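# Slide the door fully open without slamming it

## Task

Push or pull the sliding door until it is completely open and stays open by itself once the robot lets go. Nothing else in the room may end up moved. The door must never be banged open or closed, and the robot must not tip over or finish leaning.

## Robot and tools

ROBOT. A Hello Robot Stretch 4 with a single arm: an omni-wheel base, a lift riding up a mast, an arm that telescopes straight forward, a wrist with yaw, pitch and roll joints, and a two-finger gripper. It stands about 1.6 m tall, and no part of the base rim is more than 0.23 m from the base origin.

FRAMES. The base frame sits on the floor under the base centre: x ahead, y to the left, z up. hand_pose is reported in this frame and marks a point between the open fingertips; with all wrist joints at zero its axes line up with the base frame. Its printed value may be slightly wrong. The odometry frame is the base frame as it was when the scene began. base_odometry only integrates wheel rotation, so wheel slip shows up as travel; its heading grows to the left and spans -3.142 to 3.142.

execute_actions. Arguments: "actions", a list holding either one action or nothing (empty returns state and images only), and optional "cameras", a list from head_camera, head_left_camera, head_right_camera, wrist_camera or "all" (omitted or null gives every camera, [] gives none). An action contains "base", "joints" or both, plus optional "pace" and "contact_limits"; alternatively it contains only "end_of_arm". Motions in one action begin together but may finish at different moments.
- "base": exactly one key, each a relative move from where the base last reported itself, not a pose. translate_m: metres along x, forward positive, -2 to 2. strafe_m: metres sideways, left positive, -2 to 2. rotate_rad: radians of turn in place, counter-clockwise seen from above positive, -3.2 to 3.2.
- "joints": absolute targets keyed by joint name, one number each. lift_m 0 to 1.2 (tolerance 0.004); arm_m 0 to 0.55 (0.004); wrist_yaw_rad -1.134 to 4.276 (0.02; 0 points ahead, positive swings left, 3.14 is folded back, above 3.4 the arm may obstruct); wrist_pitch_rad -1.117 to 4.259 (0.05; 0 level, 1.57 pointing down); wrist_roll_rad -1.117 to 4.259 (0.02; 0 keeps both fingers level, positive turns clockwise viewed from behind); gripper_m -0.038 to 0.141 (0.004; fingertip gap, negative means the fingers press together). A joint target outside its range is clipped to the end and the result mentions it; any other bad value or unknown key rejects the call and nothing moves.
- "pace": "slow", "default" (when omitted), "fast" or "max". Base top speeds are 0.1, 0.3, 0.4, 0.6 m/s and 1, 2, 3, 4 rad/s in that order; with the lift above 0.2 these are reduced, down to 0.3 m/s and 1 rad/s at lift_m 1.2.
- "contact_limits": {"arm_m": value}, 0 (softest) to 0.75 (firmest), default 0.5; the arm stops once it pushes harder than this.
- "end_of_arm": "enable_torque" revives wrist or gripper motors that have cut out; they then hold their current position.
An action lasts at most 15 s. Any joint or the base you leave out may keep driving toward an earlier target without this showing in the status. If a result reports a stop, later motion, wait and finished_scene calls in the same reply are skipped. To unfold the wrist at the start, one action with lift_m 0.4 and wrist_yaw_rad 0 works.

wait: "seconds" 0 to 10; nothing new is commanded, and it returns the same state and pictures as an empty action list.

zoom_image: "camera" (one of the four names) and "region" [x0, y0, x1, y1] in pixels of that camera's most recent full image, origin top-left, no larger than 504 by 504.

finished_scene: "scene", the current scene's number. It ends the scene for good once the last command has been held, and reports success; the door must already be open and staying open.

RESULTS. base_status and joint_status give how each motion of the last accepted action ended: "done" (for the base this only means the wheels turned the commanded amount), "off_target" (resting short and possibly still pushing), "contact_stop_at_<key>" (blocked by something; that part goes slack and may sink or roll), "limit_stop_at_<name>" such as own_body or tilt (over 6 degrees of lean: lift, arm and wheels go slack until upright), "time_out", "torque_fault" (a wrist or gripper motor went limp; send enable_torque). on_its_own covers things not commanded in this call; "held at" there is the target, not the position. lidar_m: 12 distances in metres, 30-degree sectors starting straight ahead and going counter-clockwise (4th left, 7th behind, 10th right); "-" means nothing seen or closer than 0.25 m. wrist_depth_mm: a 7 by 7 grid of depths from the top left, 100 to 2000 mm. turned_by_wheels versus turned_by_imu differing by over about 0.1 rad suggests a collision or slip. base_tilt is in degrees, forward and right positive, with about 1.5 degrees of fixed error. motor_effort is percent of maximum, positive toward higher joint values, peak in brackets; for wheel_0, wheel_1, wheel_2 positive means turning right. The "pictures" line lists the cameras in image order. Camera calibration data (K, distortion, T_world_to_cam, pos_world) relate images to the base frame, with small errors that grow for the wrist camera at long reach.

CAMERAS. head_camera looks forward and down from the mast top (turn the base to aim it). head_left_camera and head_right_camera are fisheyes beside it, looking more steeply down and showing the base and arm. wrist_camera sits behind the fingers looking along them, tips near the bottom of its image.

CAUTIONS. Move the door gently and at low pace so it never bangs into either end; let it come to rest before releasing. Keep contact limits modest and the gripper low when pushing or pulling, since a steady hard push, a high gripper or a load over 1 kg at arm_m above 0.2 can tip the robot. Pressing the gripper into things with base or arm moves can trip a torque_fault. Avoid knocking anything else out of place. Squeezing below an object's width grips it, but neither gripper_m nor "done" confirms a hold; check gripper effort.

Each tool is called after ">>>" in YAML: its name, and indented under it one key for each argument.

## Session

>>> execute_actions:
  actions: []

Scene clock: 0.00 s.
base_odometry: x=+0.000 y=+0.000 heading=+0.000 (m, m, rad; odometry frame)
turned_by_wheels: +0.000 (rad since the last result)
turned_by_imu: +0.000 (rad since the last result)
base_tilt: forward=-0.1 right=+0.9 (deg)
lidar_m: 0.93 0.86 1.10 2.08 2.08 1.16 0.70 0.67 0.85 1.35 1.36 1.13
base_status: not commanded
joint_positions: lift_m=+0.147 arm_m=+0.002 wrist_yaw_rad=+3.255 wrist_pitch_rad=-0.014 wrist_roll_rad=+0.007 gripper_m=+0.057
joint_status: not commanded
motor_effort: lift_m=+19 arm_m=-1 wrist_yaw_rad=-1 wrist_pitch_rad=-8 wrist_roll_rad=-2 gripper_m=-2 wheel_0=+0 wheel_1=+0 wheel_2=+0 (%)
hand_pose: x=-0.1231 y=+0.0542 z=+0.3296 quat_wxyz=(-0.057, +0.007, +0.004, +0.998) (m; base frame)
wrist_depth_mm: - 140 202 1708 1708 1863 1921 / - - 137 1661 1708 1808 1921 / - - 136 1661 1708 1756 1863 / - 113 137 1661 1708 1336 1060 / 141 138 1537 1618 1708 1229 1025 / 207 1464 220 1430 216 1182 1042 / 204 904 842 162 820 854 866
pictures: head_camera, head_left_camera, head_right_camera, wrist_camera
camera_calibration (this result's frames):
wrist_camera: T_world_to_cam=[[-0.0767407, 0.996109, -0.0433279, -0.0564694], [-0.0507445, -0.0473018, -0.997591, 0.392992], [-0.995759, -0.0743571, 0.054177, 0.0897545], [0, 0, 0, 1]] pos_world=[0.104982, 0.0815128, 0.384736]
Images, in order (width x height): head_camera 420x560, head_left_camera 420x672, head_right_camera 420x672, wrist_camera 616x392.

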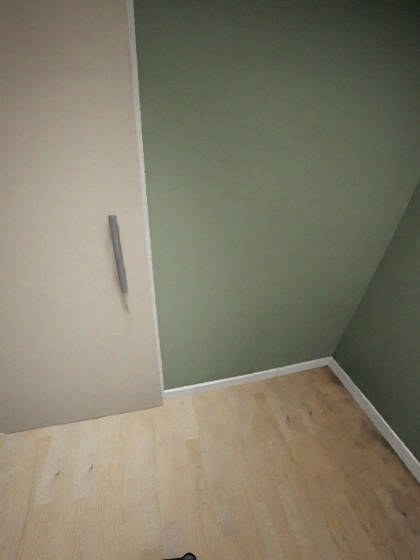

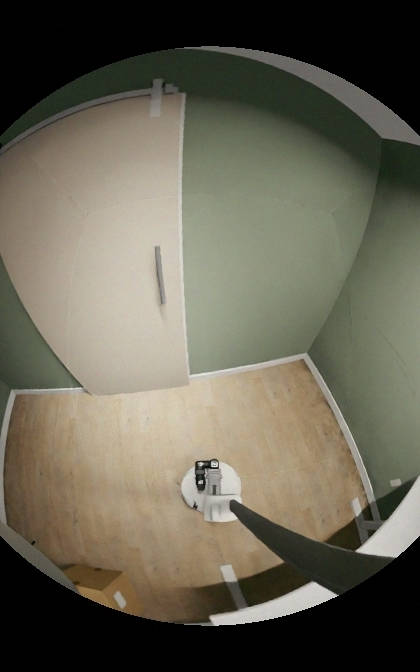

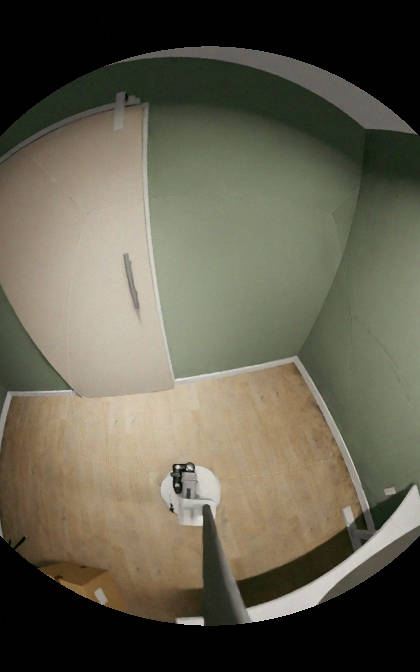

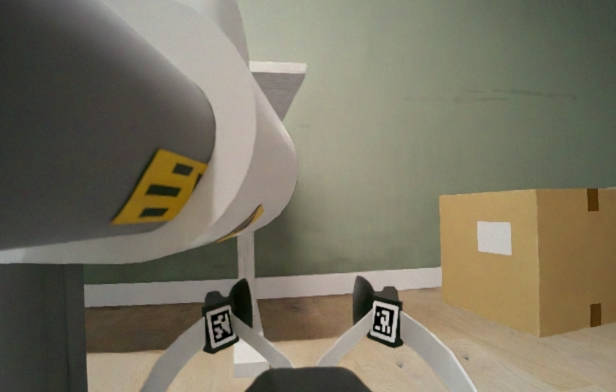

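Normal is about 15° left.

>>> execute_actions:
  actions:
    - {"base":{"rotate_rad":0.26},"joints":{"lift_m":0.95,"wrist_yaw_rad":0,"gripper_m":0.12}}
  cameras: ["wrist_camera","head_camera"]

Scene clock: 4.47 s.
base_odometry: x=+0.000 y=+0.000 heading=+0.259 (m, m, rad; odometry frame)
turned_by_wheels: +0.259 (rad since the last result)
turned_by_imu: +0.258 (rad since the last result)
base_tilt: forward=-0.1 right=+0.7 (deg)
lidar_m: 0.86 0.95 1.38 2.36 1.13 0.74 0.70 0.74 1.03 1.34 1.40 1.01
base_status: done
joint_positions: lift_m=+0.950 arm_m=+0.002 wrist_yaw_rad=+0.001 wrist_pitch_rad=-0.014 wrist_roll_rad=+0.007 gripper_m=+0.120
joint_status: all done
motor_effort: lift_m=+24(24) arm_m=-1(1) wrist_yaw_rad=-1(7) wrist_pitch_rad=-8(7) wrist_roll_rad=-1(2) gripper_m=+0(3) wheel_0=-3(7) wheel_1=-2(7) wheel_2=-2(7) (%)
hand_pose: x=+0.4619 y=-0.0873 z=+1.1318 quat_wxyz=(+1.000, +0.004, -0.007, +0.000) (m; base frame)
wrist_depth_mm: 707 707 715 788 798 788 798 / 707 715 707 788 788 778 788 / 699 707 707 768 778 768 788 / 699 699 699 768 768 788 778 / 699 707 707 768 768 778 778 / 699 699 707 778 221 768 768 / 691 691 699 152 768 768 768
pictures: head_camera, wrist_camera
camera_calibration (this result's frames):
wrist_camera: T_world_to_cam=[[-0.0361524, -0.998407, -0.0433275, -0.028751], [0.055758, 0.0412731, -0.997591, 1.17475], [0.99779, -0.0384811, 0.054177, -0.299321], [0, 0, 0, 1]] pos_world=[0.232118, -0.0887088, 1.18689]
Images, in order (width x height): head_camera 420x560, wrist_camera 616x392.

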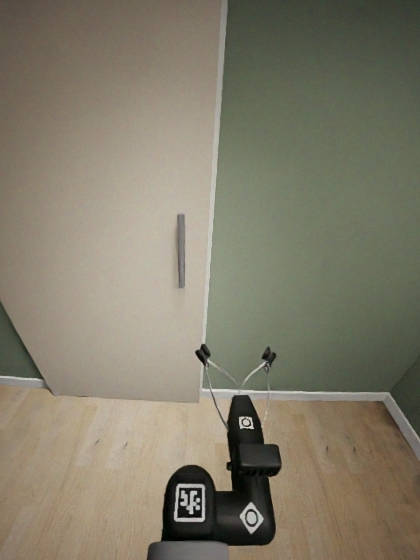

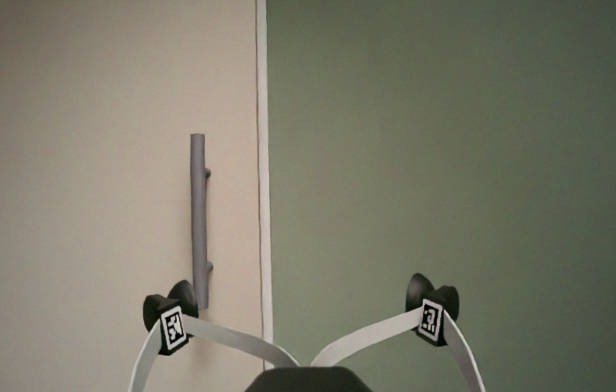

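>>> execute_actions:
  actions:
    - {"base":{"rotate_rad":-0.05},"joints":{"lift_m":0.98}}
  cameras: []

>>> execute_actions:
  actions:
    - {"base":{"strafe_m":0.2}}
  cameras: []

>>> execute_actions:
  actions:
    - {"base":{"translate_m":0.27},"joints":{"arm_m":0.08}}
  cameras: ["wrist_camera","head_camera"]

Scene clock: 11.10 s.
base_odometry: x=+0.000 y=+0.000 heading=+0.210 (m, m, rad; odometry frame)
turned_by_wheels: -0.049 (rad since the last result)
turned_by_imu: -0.050 (rad since the last result)
base_tilt: forward=+0.0 right=+0.8 (deg)
lidar_m: 0.87 0.96 1.30 2.36 1.14 1.18 0.70 0.72 1.00 1.35 1.40 1.01
base_status: done
joint_positions: lift_m=+0.980 arm_m=+0.002 wrist_yaw_rad=+0.000 wrist_pitch_rad=-0.014 wrist_roll_rad=+0.007 gripper_m=+0.120
joint_status: all done
motor_effort: lift_m=+23(26) arm_m=-1(1) wrist_yaw_rad=-1(2) wrist_pitch_rad=-7(6) wrist_roll_rad=-3(1) gripper_m=+1(1) wheel_0=+4(3) wheel_1=+3(3) wheel_2=+3(1) (%)
hand_pose: x=+0.4619 y=-0.0873 z=+1.1618 quat_wxyz=(+1.000, +0.004, -0.007, +0.000) (m; base frame)
wrist_depth_mm: 699 715 707 788 798 820 831 / 691 691 715 778 798 809 831 / 691 699 699 778 788 809 831 / 683 699 707 778 798 809 809 / 668 691 707 778 788 809 809 / 683 691 707 768 222 788 798 / 676 683 699 153 768 788 809
pictures: none
No camera images: the call's "cameras" was empty. Leave "cameras" out to get every camera's image.

Scene clock: 13.03 s.
base_odometry: x=-0.042 y=+0.196 heading=+0.210 (m, m, rad; odometry frame)
turned_by_wheels: +0.000 (rad since the last result)
turned_by_imu: +0.000 (rad since the last result)
base_tilt: forward=+0.0 right=+0.8 (deg)
lidar_m: 0.85 0.95 1.35 2.16 1.20 1.05 0.71 0.73 0.96 1.56 1.44 1.03
base_status: done
joint_positions: lift_m=+0.980 arm_m=+0.002 wrist_yaw_rad=+0.000 wrist_pitch_rad=-0.014 wrist_roll_rad=+0.007 gripper_m=+0.120
joint_status: not commanded
motor_effort: lift_m=+23(23) arm_m=-1(1) wrist_yaw_rad=+0(1) wrist_pitch_rad=-6(7) wrist_roll_rad=-2(1) gripper_m=+0(0) wheel_0=-1(11) wheel_1=+0(12) wheel_2=+0(1) (%)
hand_pose: x=+0.4619 y=-0.0874 z=+1.1618 quat_wxyz=(+1.000, +0.004, -0.007, +0.000) (m; base frame)
wrist_depth_mm: 683 699 715 723 788 820 809 / 683 691 707 723 778 809 820 / 683 699 707 715 788 798 820 / 683 691 699 715 778 798 820 / 676 683 699 707 778 788 798 / 676 676 691 715 221 809 809 / 668 676 691 153 778 788 798
pictures: none
No camera images: the call's "cameras" was empty. Leave "cameras" out to get every camera's image.

Scene clock: 15.40 s.
base_odometry: x=+0.222 y=+0.252 heading=+0.211 (m, m, rad; odometry frame)
turned_by_wheels: +0.000 (rad since the last result)
turned_by_imu: -0.001 (rad since the last result)
base_tilt: forward=+0.0 right=+0.8 (deg)
lidar_m: 0.59 0.68 0.92 2.17 2.06 1.28 0.96 1.02 1.36 1.55 1.04 0.74
base_status: done
joint_positions: lift_m=+0.980 arm_m=+0.079 wrist_yaw_rad=+0.000 wrist_pitch_rad=-0.014 wrist_roll_rad=+0.007 gripper_m=+0.120
joint_status: all done
motor_effort: lift_m=+23(23) arm_m=+5(6) wrist_yaw_rad=+0(2) wrist_pitch_rad=-7(7) wrist_roll_rad=-1(2) gripper_m=+0(0) wheel_0=+3(6) wheel_1=+2(6) wheel_2=+0(13) (%)
hand_pose: x=+0.5384 y=-0.0874 z=+1.1618 quat_wxyz=(+1.000, +0.004, -0.007, +0.000) (m; base frame)
wrist_depth_mm: 355 362 368 375 436 449 455 / 353 364 368 375 436 445 452 / 353 357 366 370 433 445 452 / 351 357 366 368 433 442 449 / 349 357 364 368 430 439 445 / 347 349 359 364 221 436 445 / 347 349 359 152 397 436 439
pictures: head_camera, wrist_camera
camera_calibration (this result's frames):
wrist_camera: T_world_to_cam=[[-0.0366579, -0.998388, -0.0433276, -0.024554], [0.0557799, 0.0412449, -0.997591, 1.20043], [0.99777, -0.0389864, 0.0541781, -0.377376], [0, 0, 0, 1]] pos_world=[0.308675, -0.0887386, 1.21692]
Images, in order (width x height): head_camera 420x560, wrist_camera 616x392.

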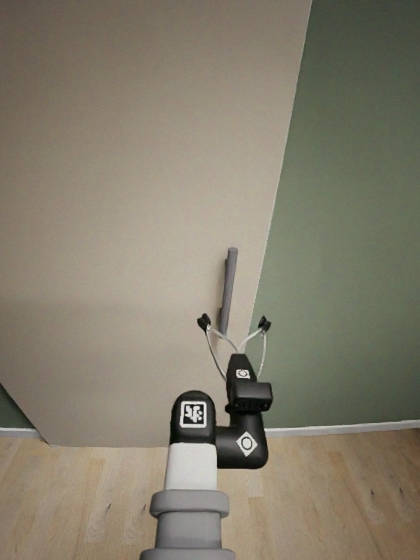

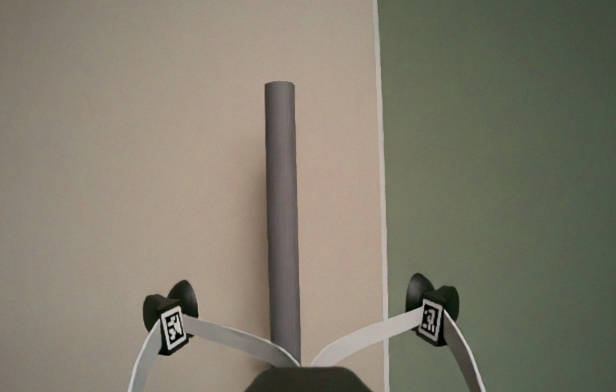

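>>> execute_actions:
  actions:
    - {"base":{"rotate_rad":0.025},"joints":{"arm_m":0.17},"contact_limits":{"arm_m":0.2}}
  cameras: []

>>> execute_actions:
  actions:
    - {"joints":{"gripper_m":0.015}}
  cameras: ["wrist_camera"]

>>> execute_actions:
  actions:
    - {"base":{"strafe_m":0.4},"pace":"slow"}
  cameras: ["wrist_camera","head_left_camera"]

Scene clock: 17.70 s.
base_odometry: x=+0.222 y=+0.252 heading=+0.235 (m, m, rad; odometry frame)
turned_by_wheels: +0.024 (rad since the last result)
turned_by_imu: +0.024 (rad since the last result)
base_tilt: forward=-0.2 right=+0.8 (deg)
lidar_m: 0.58 0.66 0.94 2.17 1.60 1.28 0.96 1.02 1.36 1.55 0.98 0.67
base_status: done
joint_positions: lift_m=+0.980 arm_m=+0.169 wrist_yaw_rad=+0.000 wrist_pitch_rad=-0.014 wrist_roll_rad=+0.007 gripper_m=+0.120
joint_status: all done
motor_effort: lift_m=+23(23) arm_m=+6(7) wrist_yaw_rad=+1(1) wrist_pitch_rad=-6(7) wrist_roll_rad=-2(1) gripper_m=-1(1) wheel_0=-3(3) wheel_1=-3(3) wheel_2=-1(8) (%)
contact_limits: arm_m 0.2
hand_pose: x=+0.6284 y=-0.0874 z=+1.1618 quat_wxyz=(+1.000, +0.004, -0.007, +0.000) (m; base frame)
wrist_depth_mm: 271 272 277 281 283 347 347 / 270 273 276 216 282 347 347 / 268 271 274 215 282 342 347 / 267 271 274 216 278 343 345 / 266 270 272 273 279 340 345 / 266 267 272 273 222 340 343 / 265 267 271 153 277 338 342
pictures: none
No camera images: the call's "cameras" was empty. Leave "cameras" out to get every camera's image.

Scene clock: 19.60 s.
base_odometry: x=+0.222 y=+0.252 heading=+0.235 (m, m, rad; odometry frame)
turned_by_wheels: +0.000 (rad since the last result)
turned_by_imu: -0.001 (rad since the last result)
base_tilt: forward=-0.1 right=+0.8 (deg)
lidar_m: 0.55 0.68 0.92 2.18 1.57 1.25 0.96 1.02 1.36 1.54 1.03 0.66
base_status: not commanded
joint_positions: lift_m=+0.980 arm_m=+0.169 wrist_yaw_rad=-0.002 wrist_pitch_rad=-0.014 wrist_roll_rad=+0.007 gripper_m=+0.015
joint_status: all done
motor_effort: lift_m=+23(23) arm_m=+5(6) wrist_yaw_rad=+5(2) wrist_pitch_rad=-7(7) wrist_roll_rad=-2(1) gripper_m=-8(7) wheel_0=-4(3) wheel_1=-3(3) wheel_2=-1(1) (%)
hand_pose: x=+0.6284 y=-0.0879 z=+1.1618 quat_wxyz=(+1.000, +0.004, -0.007, -0.001) (m; base frame)
wrist_depth_mm: 270 273 276 281 282 347 351 / 267 272 276 278 282 345 349 / 266 270 273 216 281 342 347 / 266 268 272 213 279 345 347 / 265 268 271 211 278 340 345 / 263 267 268 208 277 340 345 / 262 266 268 190 274 338 345
pictures: wrist_camera
camera_calibration (this result's frames):
wrist_camera: T_world_to_cam=[[-0.0382002, -0.99833, -0.0433277, -0.0207265], [0.0558461, 0.0411587, -0.997591, 1.19538], [0.997708, -0.0405279, 0.0541806, -0.467254], [0, 0, 0, 1]] pos_world=[0.398634, -0.0888292, 1.21692]
Images, in order (width x height): wrist_camera 616x392.

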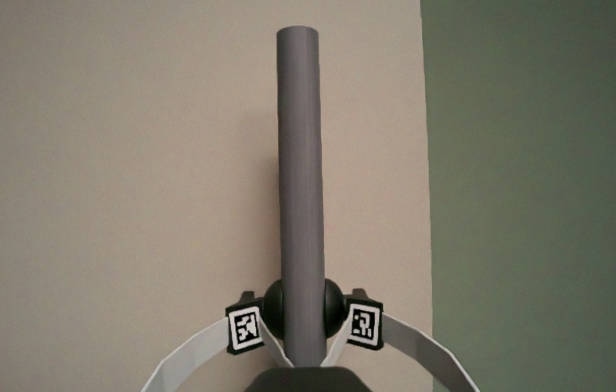

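Scene clock: 24.73 s.
base_odometry: x=+0.130 y=+0.641 heading=+0.234 (m, m, rad; odometry frame)
turned_by_wheels: -0.001 (rad since the last result)
turned_by_imu: -0.006 (rad since the last result)
base_tilt: forward=+0.0 right=+0.8 (deg)
lidar_m: 0.55 0.67 0.92 1.76 1.76 1.11 1.12 1.08 1.39 1.93 1.01 0.69
base_status: done
joint_positions: lift_m=+0.980 arm_m=+0.169 wrist_yaw_rad=-0.008 wrist_pitch_rad=-0.014 wrist_roll_rad=+0.007 gripper_m=+0.015
joint_status: not commanded
on_its_own: wrist_yaw_rad is at rest, and its effort (+23) is outside its rest range (-13 to +13)
motor_effort: lift_m=+23(23) arm_m=+3(5) wrist_yaw_rad=+23(45) wrist_pitch_rad=-8(8) wrist_roll_rad=-2(2) gripper_m=-7(15) wheel_0=-7(23) wheel_1=+3(6) wheel_2=-4(8) (%)
hand_pose: x=+0.6282 y=-0.0897 z=+1.1618 quat_wxyz=(+1.000, +0.004, -0.007, -0.004) (m; base frame)
wrist_depth_mm: 265 270 274 278 282 - - / 266 268 272 214 282 - - / 264 267 271 216 281 - - / 263 266 272 273 279 - - / 260 266 270 273 278 - - / 260 265 267 206 277 - - / 260 263 184 190 274 - 1863
pictures: head_left_camera, wrist_camera
camera_calibration (this result's frames):
wrist_camera: T_world_to_cam=[[-0.0444218, -0.998073, -0.0433287, -0.0185956], [0.0561164, 0.0408101, -0.99759, 1.19527], [0.997436, -0.0467462, 0.0541954, -0.467494], [0, 0, 0, 1]] pos_world=[0.398394, -0.0891925, 1.21692]
Images, in order (width x height): head_left_camera 420x672, wrist_camera 616x392.

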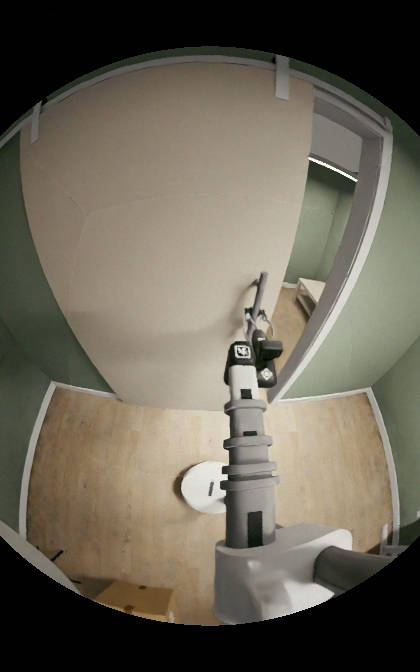

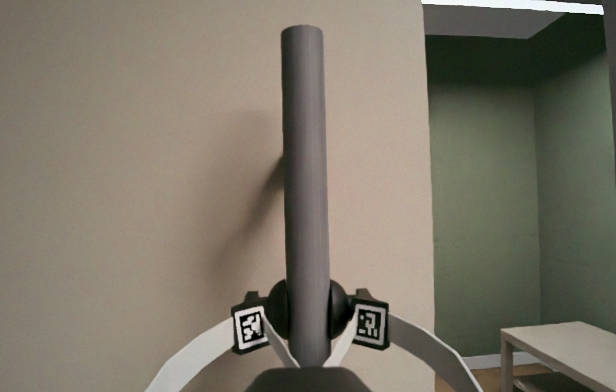

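>>> execute_actions:
  actions:
    - {"base":{"strafe_m":0.43},"pace":"slow"}
  cameras: ["wrist_camera","head_left_camera"]

Scene clock: 30.60 s.
base_odometry: x=+0.030 y=+1.059 heading=+0.234 (m, m, rad; odometry frame)
turned_by_wheels: -0.001 (rad since the last result)
turned_by_imu: -0.006 (rad since the last result)
base_tilt: forward=+0.1 right=+0.8 (deg)
lidar_m: 0.58 0.66 0.92 1.34 1.40 1.46 1.07 1.29 1.40 2.36 1.19 0.66
base_status: done
joint_positions: lift_m=+0.980 arm_m=+0.169 wrist_yaw_rad=-0.006 wrist_pitch_rad=-0.014 wrist_roll_rad=+0.007 gripper_m=+0.015
joint_status: not commanded
on_its_own: wrist_yaw_rad is at rest, and its effort (+16) is outside its rest range (-13 to +13)
motor_effort: lift_m=+23(23) arm_m=+3(3) wrist_yaw_rad=+16(43) wrist_pitch_rad=-8(8) wrist_roll_rad=-2(1) gripper_m=-7(14) wheel_0=-6(20) wheel_1=+2(3) wheel_2=-4(5) (%)
hand_pose: x=+0.6283 y=-0.0891 z=+1.1618 quat_wxyz=(+1.000, +0.004, -0.007, -0.003) (m; base frame)
wrist_depth_mm: 259 264 267 273 278 - - / 259 264 267 207 276 - - / 258 262 266 208 274 - - / 257 262 265 209 276 - - / 256 260 265 265 273 - - / 255 259 260 203 272 - - / 255 257 190 185 270 - -
pictures: head_left_camera, wrist_camera
camera_calibration (this result's frames):
wrist_camera: T_world_to_cam=[[-0.0425005, -0.998157, -0.0433221, -0.0192571], [0.0558653, 0.0409192, -0.997599, 1.19537], [0.997533, -0.0448187, 0.0540233, -0.46733], [0, 0, 0, 1]] pos_world=[0.398579, -0.0890803, 1.21691]
Images, in order (width x height): head_left_camera 420x672, wrist_camera 616x392.

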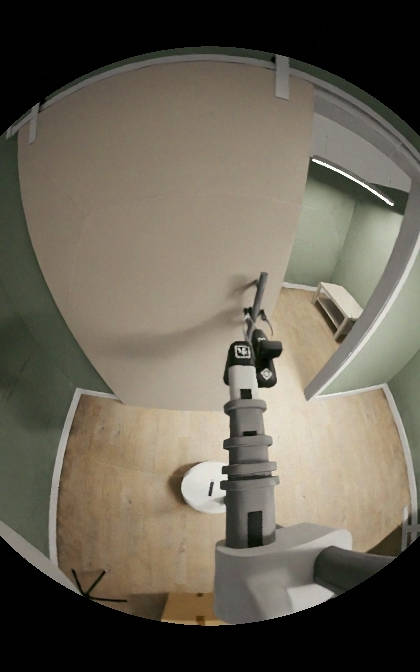

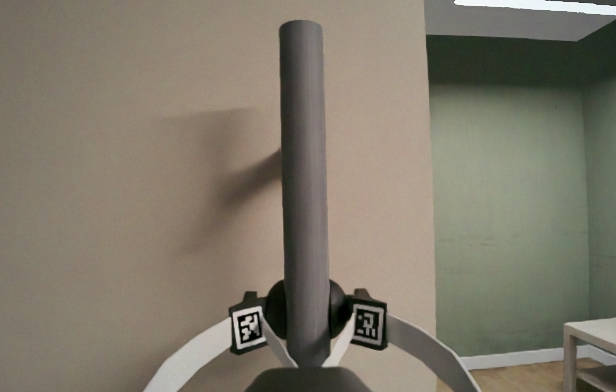

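>>> zoom_image:
  camera: "head_left_camera"
  region: [0, 70, 120, 190]

>>> execute_actions:
  actions:
    - {"base":{"strafe_m":0.06},"joints":{"arm_m":0.162},"pace":"slow"}
  cameras: ["head_left_camera"]

>>> zoom_image:
  camera: "head_left_camera"
  region: [0, 70, 120, 190]

Region (0, 70, 120, 190) of head_left_camera's 420x672 image, scaled by 4.200, with more detail than that image has.

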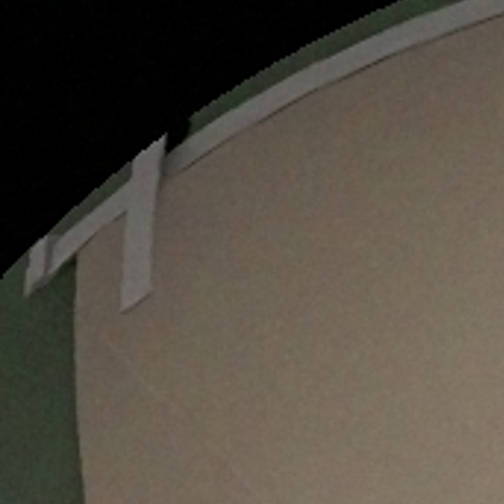

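Scene clock: 33.17 s.
base_odometry: x=+0.016 y=+1.117 heading=+0.234 (m, m, rad; odometry frame)
turned_by_wheels: +0.000 (rad since the last result)
turned_by_imu: -0.001 (rad since the last result)
base_tilt: forward=+0.0 right=+0.8 (deg)
lidar_m: 0.57 0.66 0.89 1.28 1.30 1.39 1.05 1.32 1.38 2.43 1.25 0.67
base_status: done
joint_positions: lift_m=+0.980 arm_m=+0.163 wrist_yaw_rad=+0.003 wrist_pitch_rad=-0.014 wrist_roll_rad=+0.007 gripper_m=+0.015
joint_status: all done
motor_effort: lift_m=+23(23) arm_m=-4(6) wrist_yaw_rad=-8(37) wrist_pitch_rad=-8(7) wrist_roll_rad=-2(1) gripper_m=-8(15) wheel_0=-1(17) wheel_1=+3(3) wheel_2=-1(1) (%)
hand_pose: x=+0.6224 y=-0.0867 z=+1.1618 quat_wxyz=(+1.000, +0.004, -0.007, +0.001) (m; base frame)
wrist_depth_mm: 266 271 273 277 281 - - / 266 270 272 276 281 - - / 265 268 271 273 278 - - / 264 267 268 272 277 - - / 262 266 270 213 276 - - / 262 265 266 206 276 - - / 262 264 265 198 273 - -
pictures: head_left_camera
Images, in order (width x height): head_left_camera 420x672.

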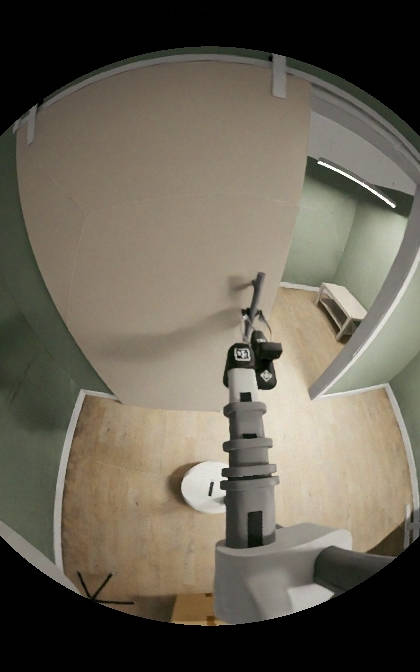

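Region (0, 70, 120, 190) of head_left_camera's 420x672 image, scaled by 4.200, with more detail than that image has.

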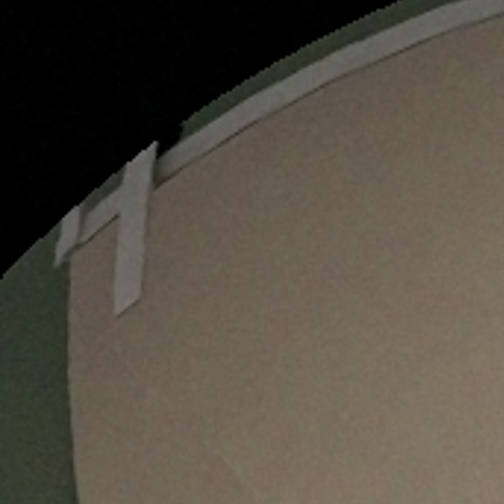

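>>> execute_actions:
  actions:
    - {"base":{"strafe_m":0.05},"pace":"slow"}
  cameras: ["head_left_camera"]

>>> zoom_image:
  camera: "head_left_camera"
  region: [0, 70, 120, 190]

Scene clock: 35.50 s.
base_odometry: x=+0.005 y=+1.166 heading=+0.234 (m, m, rad; odometry frame)
turned_by_wheels: +0.000 (rad since the last result)
turned_by_imu: -0.001 (rad since the last result)
base_tilt: forward=+0.0 right=+0.9 (deg)
lidar_m: 0.57 0.66 0.89 1.21 1.28 1.38 1.06 1.37 1.41 2.48 1.28 0.66
base_status: done
joint_positions: lift_m=+0.980 arm_m=+0.163 wrist_yaw_rad=+0.002 wrist_pitch_rad=-0.014 wrist_roll_rad=+0.007 gripper_m=+0.015
joint_status: not commanded
motor_effort: lift_m=+23(23) arm_m=-4(5) wrist_yaw_rad=-4(41) wrist_pitch_rad=-8(8) wrist_roll_rad=-1(1) gripper_m=-7(14) wheel_0=-1(18) wheel_1=+4(7) wheel_2=-2(1) (%)
hand_pose: x=+0.6223 y=-0.0869 z=+1.1618 quat_wxyz=(+1.000, +0.004, -0.007, +0.001) (m; base frame)
wrist_depth_mm: 265 270 273 276 279 - - / 265 270 273 273 279 - - / 265 267 271 273 277 - - / 264 265 270 272 278 - - / 260 265 268 211 276 - - / 259 264 266 206 274 - - / 260 263 266 198 272 - -
pictures: head_left_camera
Images, in order (width x height): head_left_camera 420x672.

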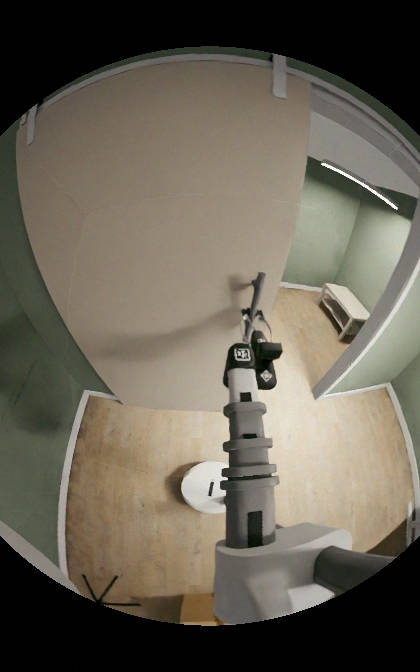

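Region (0, 70, 120, 190) of head_left_camera's 420x672 image, scaled by 4.200, with more detail than that image has.

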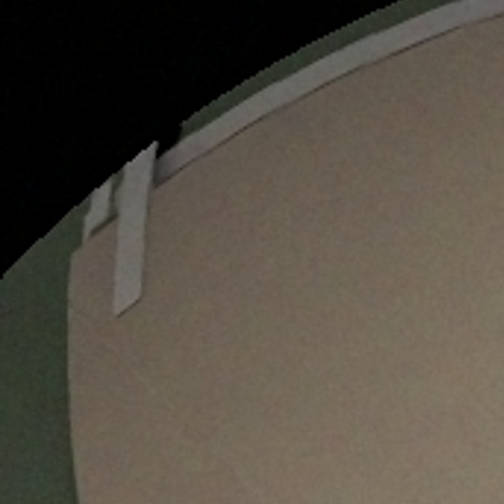

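>>> execute_actions:
  actions:
    - {"base":{"strafe_m":0.035},"pace":"slow"}
  cameras: []

Scene clock: 37.27 s.
base_odometry: x=-0.003 y=+1.200 heading=+0.234 (m, m, rad; odometry frame)
turned_by_wheels: +0.000 (rad since the last result)
turned_by_imu: -0.001 (rad since the last result)
base_tilt: forward=+0.1 right=+0.9 (deg)
lidar_m: 0.60 0.66 0.90 1.19 1.26 1.40 1.06 1.07 1.37 2.52 1.32 0.64
base_status: done
joint_positions: lift_m=+0.980 arm_m=+0.163 wrist_yaw_rad=-0.004 wrist_pitch_rad=-0.014 wrist_roll_rad=+0.007 gripper_m=+0.015
joint_status: not commanded
motor_effort: lift_m=+23(23) arm_m=-4(4) wrist_yaw_rad=+13(36) wrist_pitch_rad=-7(7) wrist_roll_rad=-1(1) gripper_m=-6(13) wheel_0=-4(15) wheel_1=+4(7) wheel_2=+0(1) (%)
hand_pose: x=+0.6217 y=-0.0887 z=+1.1618 quat_wxyz=(+1.000, +0.004, -0.007, -0.002) (m; base frame)
wrist_depth_mm: 265 270 272 277 282 - - / 263 268 271 211 281 - - / 263 266 271 211 278 - - / 262 264 270 211 278 - - / 259 264 268 271 278 - - / 258 264 265 206 274 - - / 259 262 190 202 271 - -
pictures: none
No camera images: the call's "cameras" was empty. Leave "cameras" out to get every camera's image.

>>> execute_actions:
  actions:
    - {"base":{"strafe_m":0.03},"pace":"slow"}
  cameras: []

Scene clock: 39.10 s.
base_odometry: x=-0.010 y=+1.228 heading=+0.232 (m, m, rad; odometry frame)
turned_by_wheels: -0.002 (rad since the last result)
turned_by_imu: -0.003 (rad since the last result)
base_tilt: forward=+0.1 right=+0.9 (deg)
lidar_m: 0.58 0.66 0.88 1.16 1.22 1.41 1.07 1.10 1.41 2.54 1.33 0.67
base_status: done
joint_positions: lift_m=+0.980 arm_m=+0.163 wrist_yaw_rad=-0.019 wrist_pitch_rad=-0.014 wrist_roll_rad=+0.007 gripper_m=+0.015
joint_status: not commanded
on_its_own: wrist_yaw_rad is at rest, and its effort (+54) is outside its rest range (-13 to +13)
motor_effort: lift_m=+23(23) arm_m=-5(4) wrist_yaw_rad=+54(58) wrist_pitch_rad=-8(6) wrist_roll_rad=-2(1) gripper_m=-16(17) wheel_0=-20(21) wheel_1=-1(5) wheel_2=-3(4) (%)
hand_pose: x=+0.6204 y=-0.0929 z=+1.1618 quat_wxyz=(+1.000, +0.004, -0.007, -0.010) (m; base frame)
wrist_depth_mm: 259 265 272 277 285 - - / 258 263 271 213 283 - - / 257 264 267 214 282 - - / 256 263 266 271 282 - - / 254 259 267 270 281 - - / 254 260 264 208 206 - - / 252 259 183 204 276 - -
pictures: none
No camera images: the call's "cameras" was empty. Leave "cameras" out to get every camera's image.

>>> execute_actions:
  actions:
    - {"joints":{"gripper_m":0.1}}
  cameras: []

>>> execute_actions:
  actions:
    - {"joints":{"arm_m":0.06}}
  cameras: []

>>> finished_scene:
  scene: 2

Scene clock: 41.50 s.
base_odometry: x=-0.010 y=+1.229 heading=+0.233 (m, m, rad; odometry frame)
turned_by_wheels: +0.001 (rad since the last result)
turned_by_imu: +0.001 (rad since the last result)
base_tilt: forward=+0.1 right=+0.9 (deg)
lidar_m: 0.58 0.66 0.92 1.16 1.21 1.37 1.07 1.09 1.39 2.55 1.33 0.65
base_status: not commanded
joint_positions: lift_m=+0.980 arm_m=+0.163 wrist_yaw_rad=-0.001 wrist_pitch_rad=-0.014 wrist_roll_rad=+0.007 gripper_m=+0.100
joint_status: all done
motor_effort: lift_m=+23(23) arm_m=-3(4) wrist_yaw_rad=+2(55) wrist_pitch_rad=-8(7) wrist_roll_rad=-2(2) gripper_m=+0(17) wheel_0=-3(19) wheel_1=-1(1) wheel_2=-2(3) (%)
hand_pose: x=+0.6219 y=-0.0876 z=+1.1618 quat_wxyz=(+1.000, +0.004, -0.007, +0.000) (m; base frame)
wrist_depth_mm: 265 266 271 276 281 - - / 264 268 272 274 281 - - / 262 266 271 272 278 - - / 262 265 268 271 277 - - / 259 264 268 272 276 - - / 259 262 267 270 204 - - / 259 262 266 153 210 - -
pictures: none
No camera images: the call's "cameras" was empty. Leave "cameras" out to get every camera's image.

Scene clock: 42.80 s.
base_odometry: x=-0.010 y=+1.229 heading=+0.233 (m, m, rad; odometry frame)
turned_by_wheels: +0.000 (rad since the last result)
turned_by_imu: +0.000 (rad since the last result)
base_tilt: forward=+0.0 right=+0.9 (deg)
lidar_m: 0.58 0.64 0.92 1.16 1.22 1.36 1.07 1.10 1.40 2.54 1.32 0.63
base_status: not commanded
joint_positions: lift_m=+0.980 arm_m=+0.061 wrist_yaw_rad=+0.000 wrist_pitch_rad=-0.014 wrist_roll_rad=+0.007 gripper_m=+0.100
joint_status: all done
motor_effort: lift_m=+23(23) arm_m=-5(6) wrist_yaw_rad=+0(0) wrist_pitch_rad=-7(7) wrist_roll_rad=-2(2) gripper_m=-1(0) wheel_0=-3(3) wheel_1=-1(1) wheel_2=-1(2) (%)
hand_pose: x=+0.5203 y=-0.0874 z=+1.1618 quat_wxyz=(+1.000, +0.004, -0.007, +0.000) (m; base frame)
wrist_depth_mm: 364 366 373 382 384 - - / 364 366 370 377 382 - - / 362 364 370 373 382 - - / 357 364 366 370 382 - - / 359 362 366 373 379 - - / 357 359 364 370 217 - - / 355 359 366 153 375 - -
pictures: none
No camera images: the call's "cameras" was empty. Leave "cameras" out to get every camera's image.

The scene is finished: the task was done.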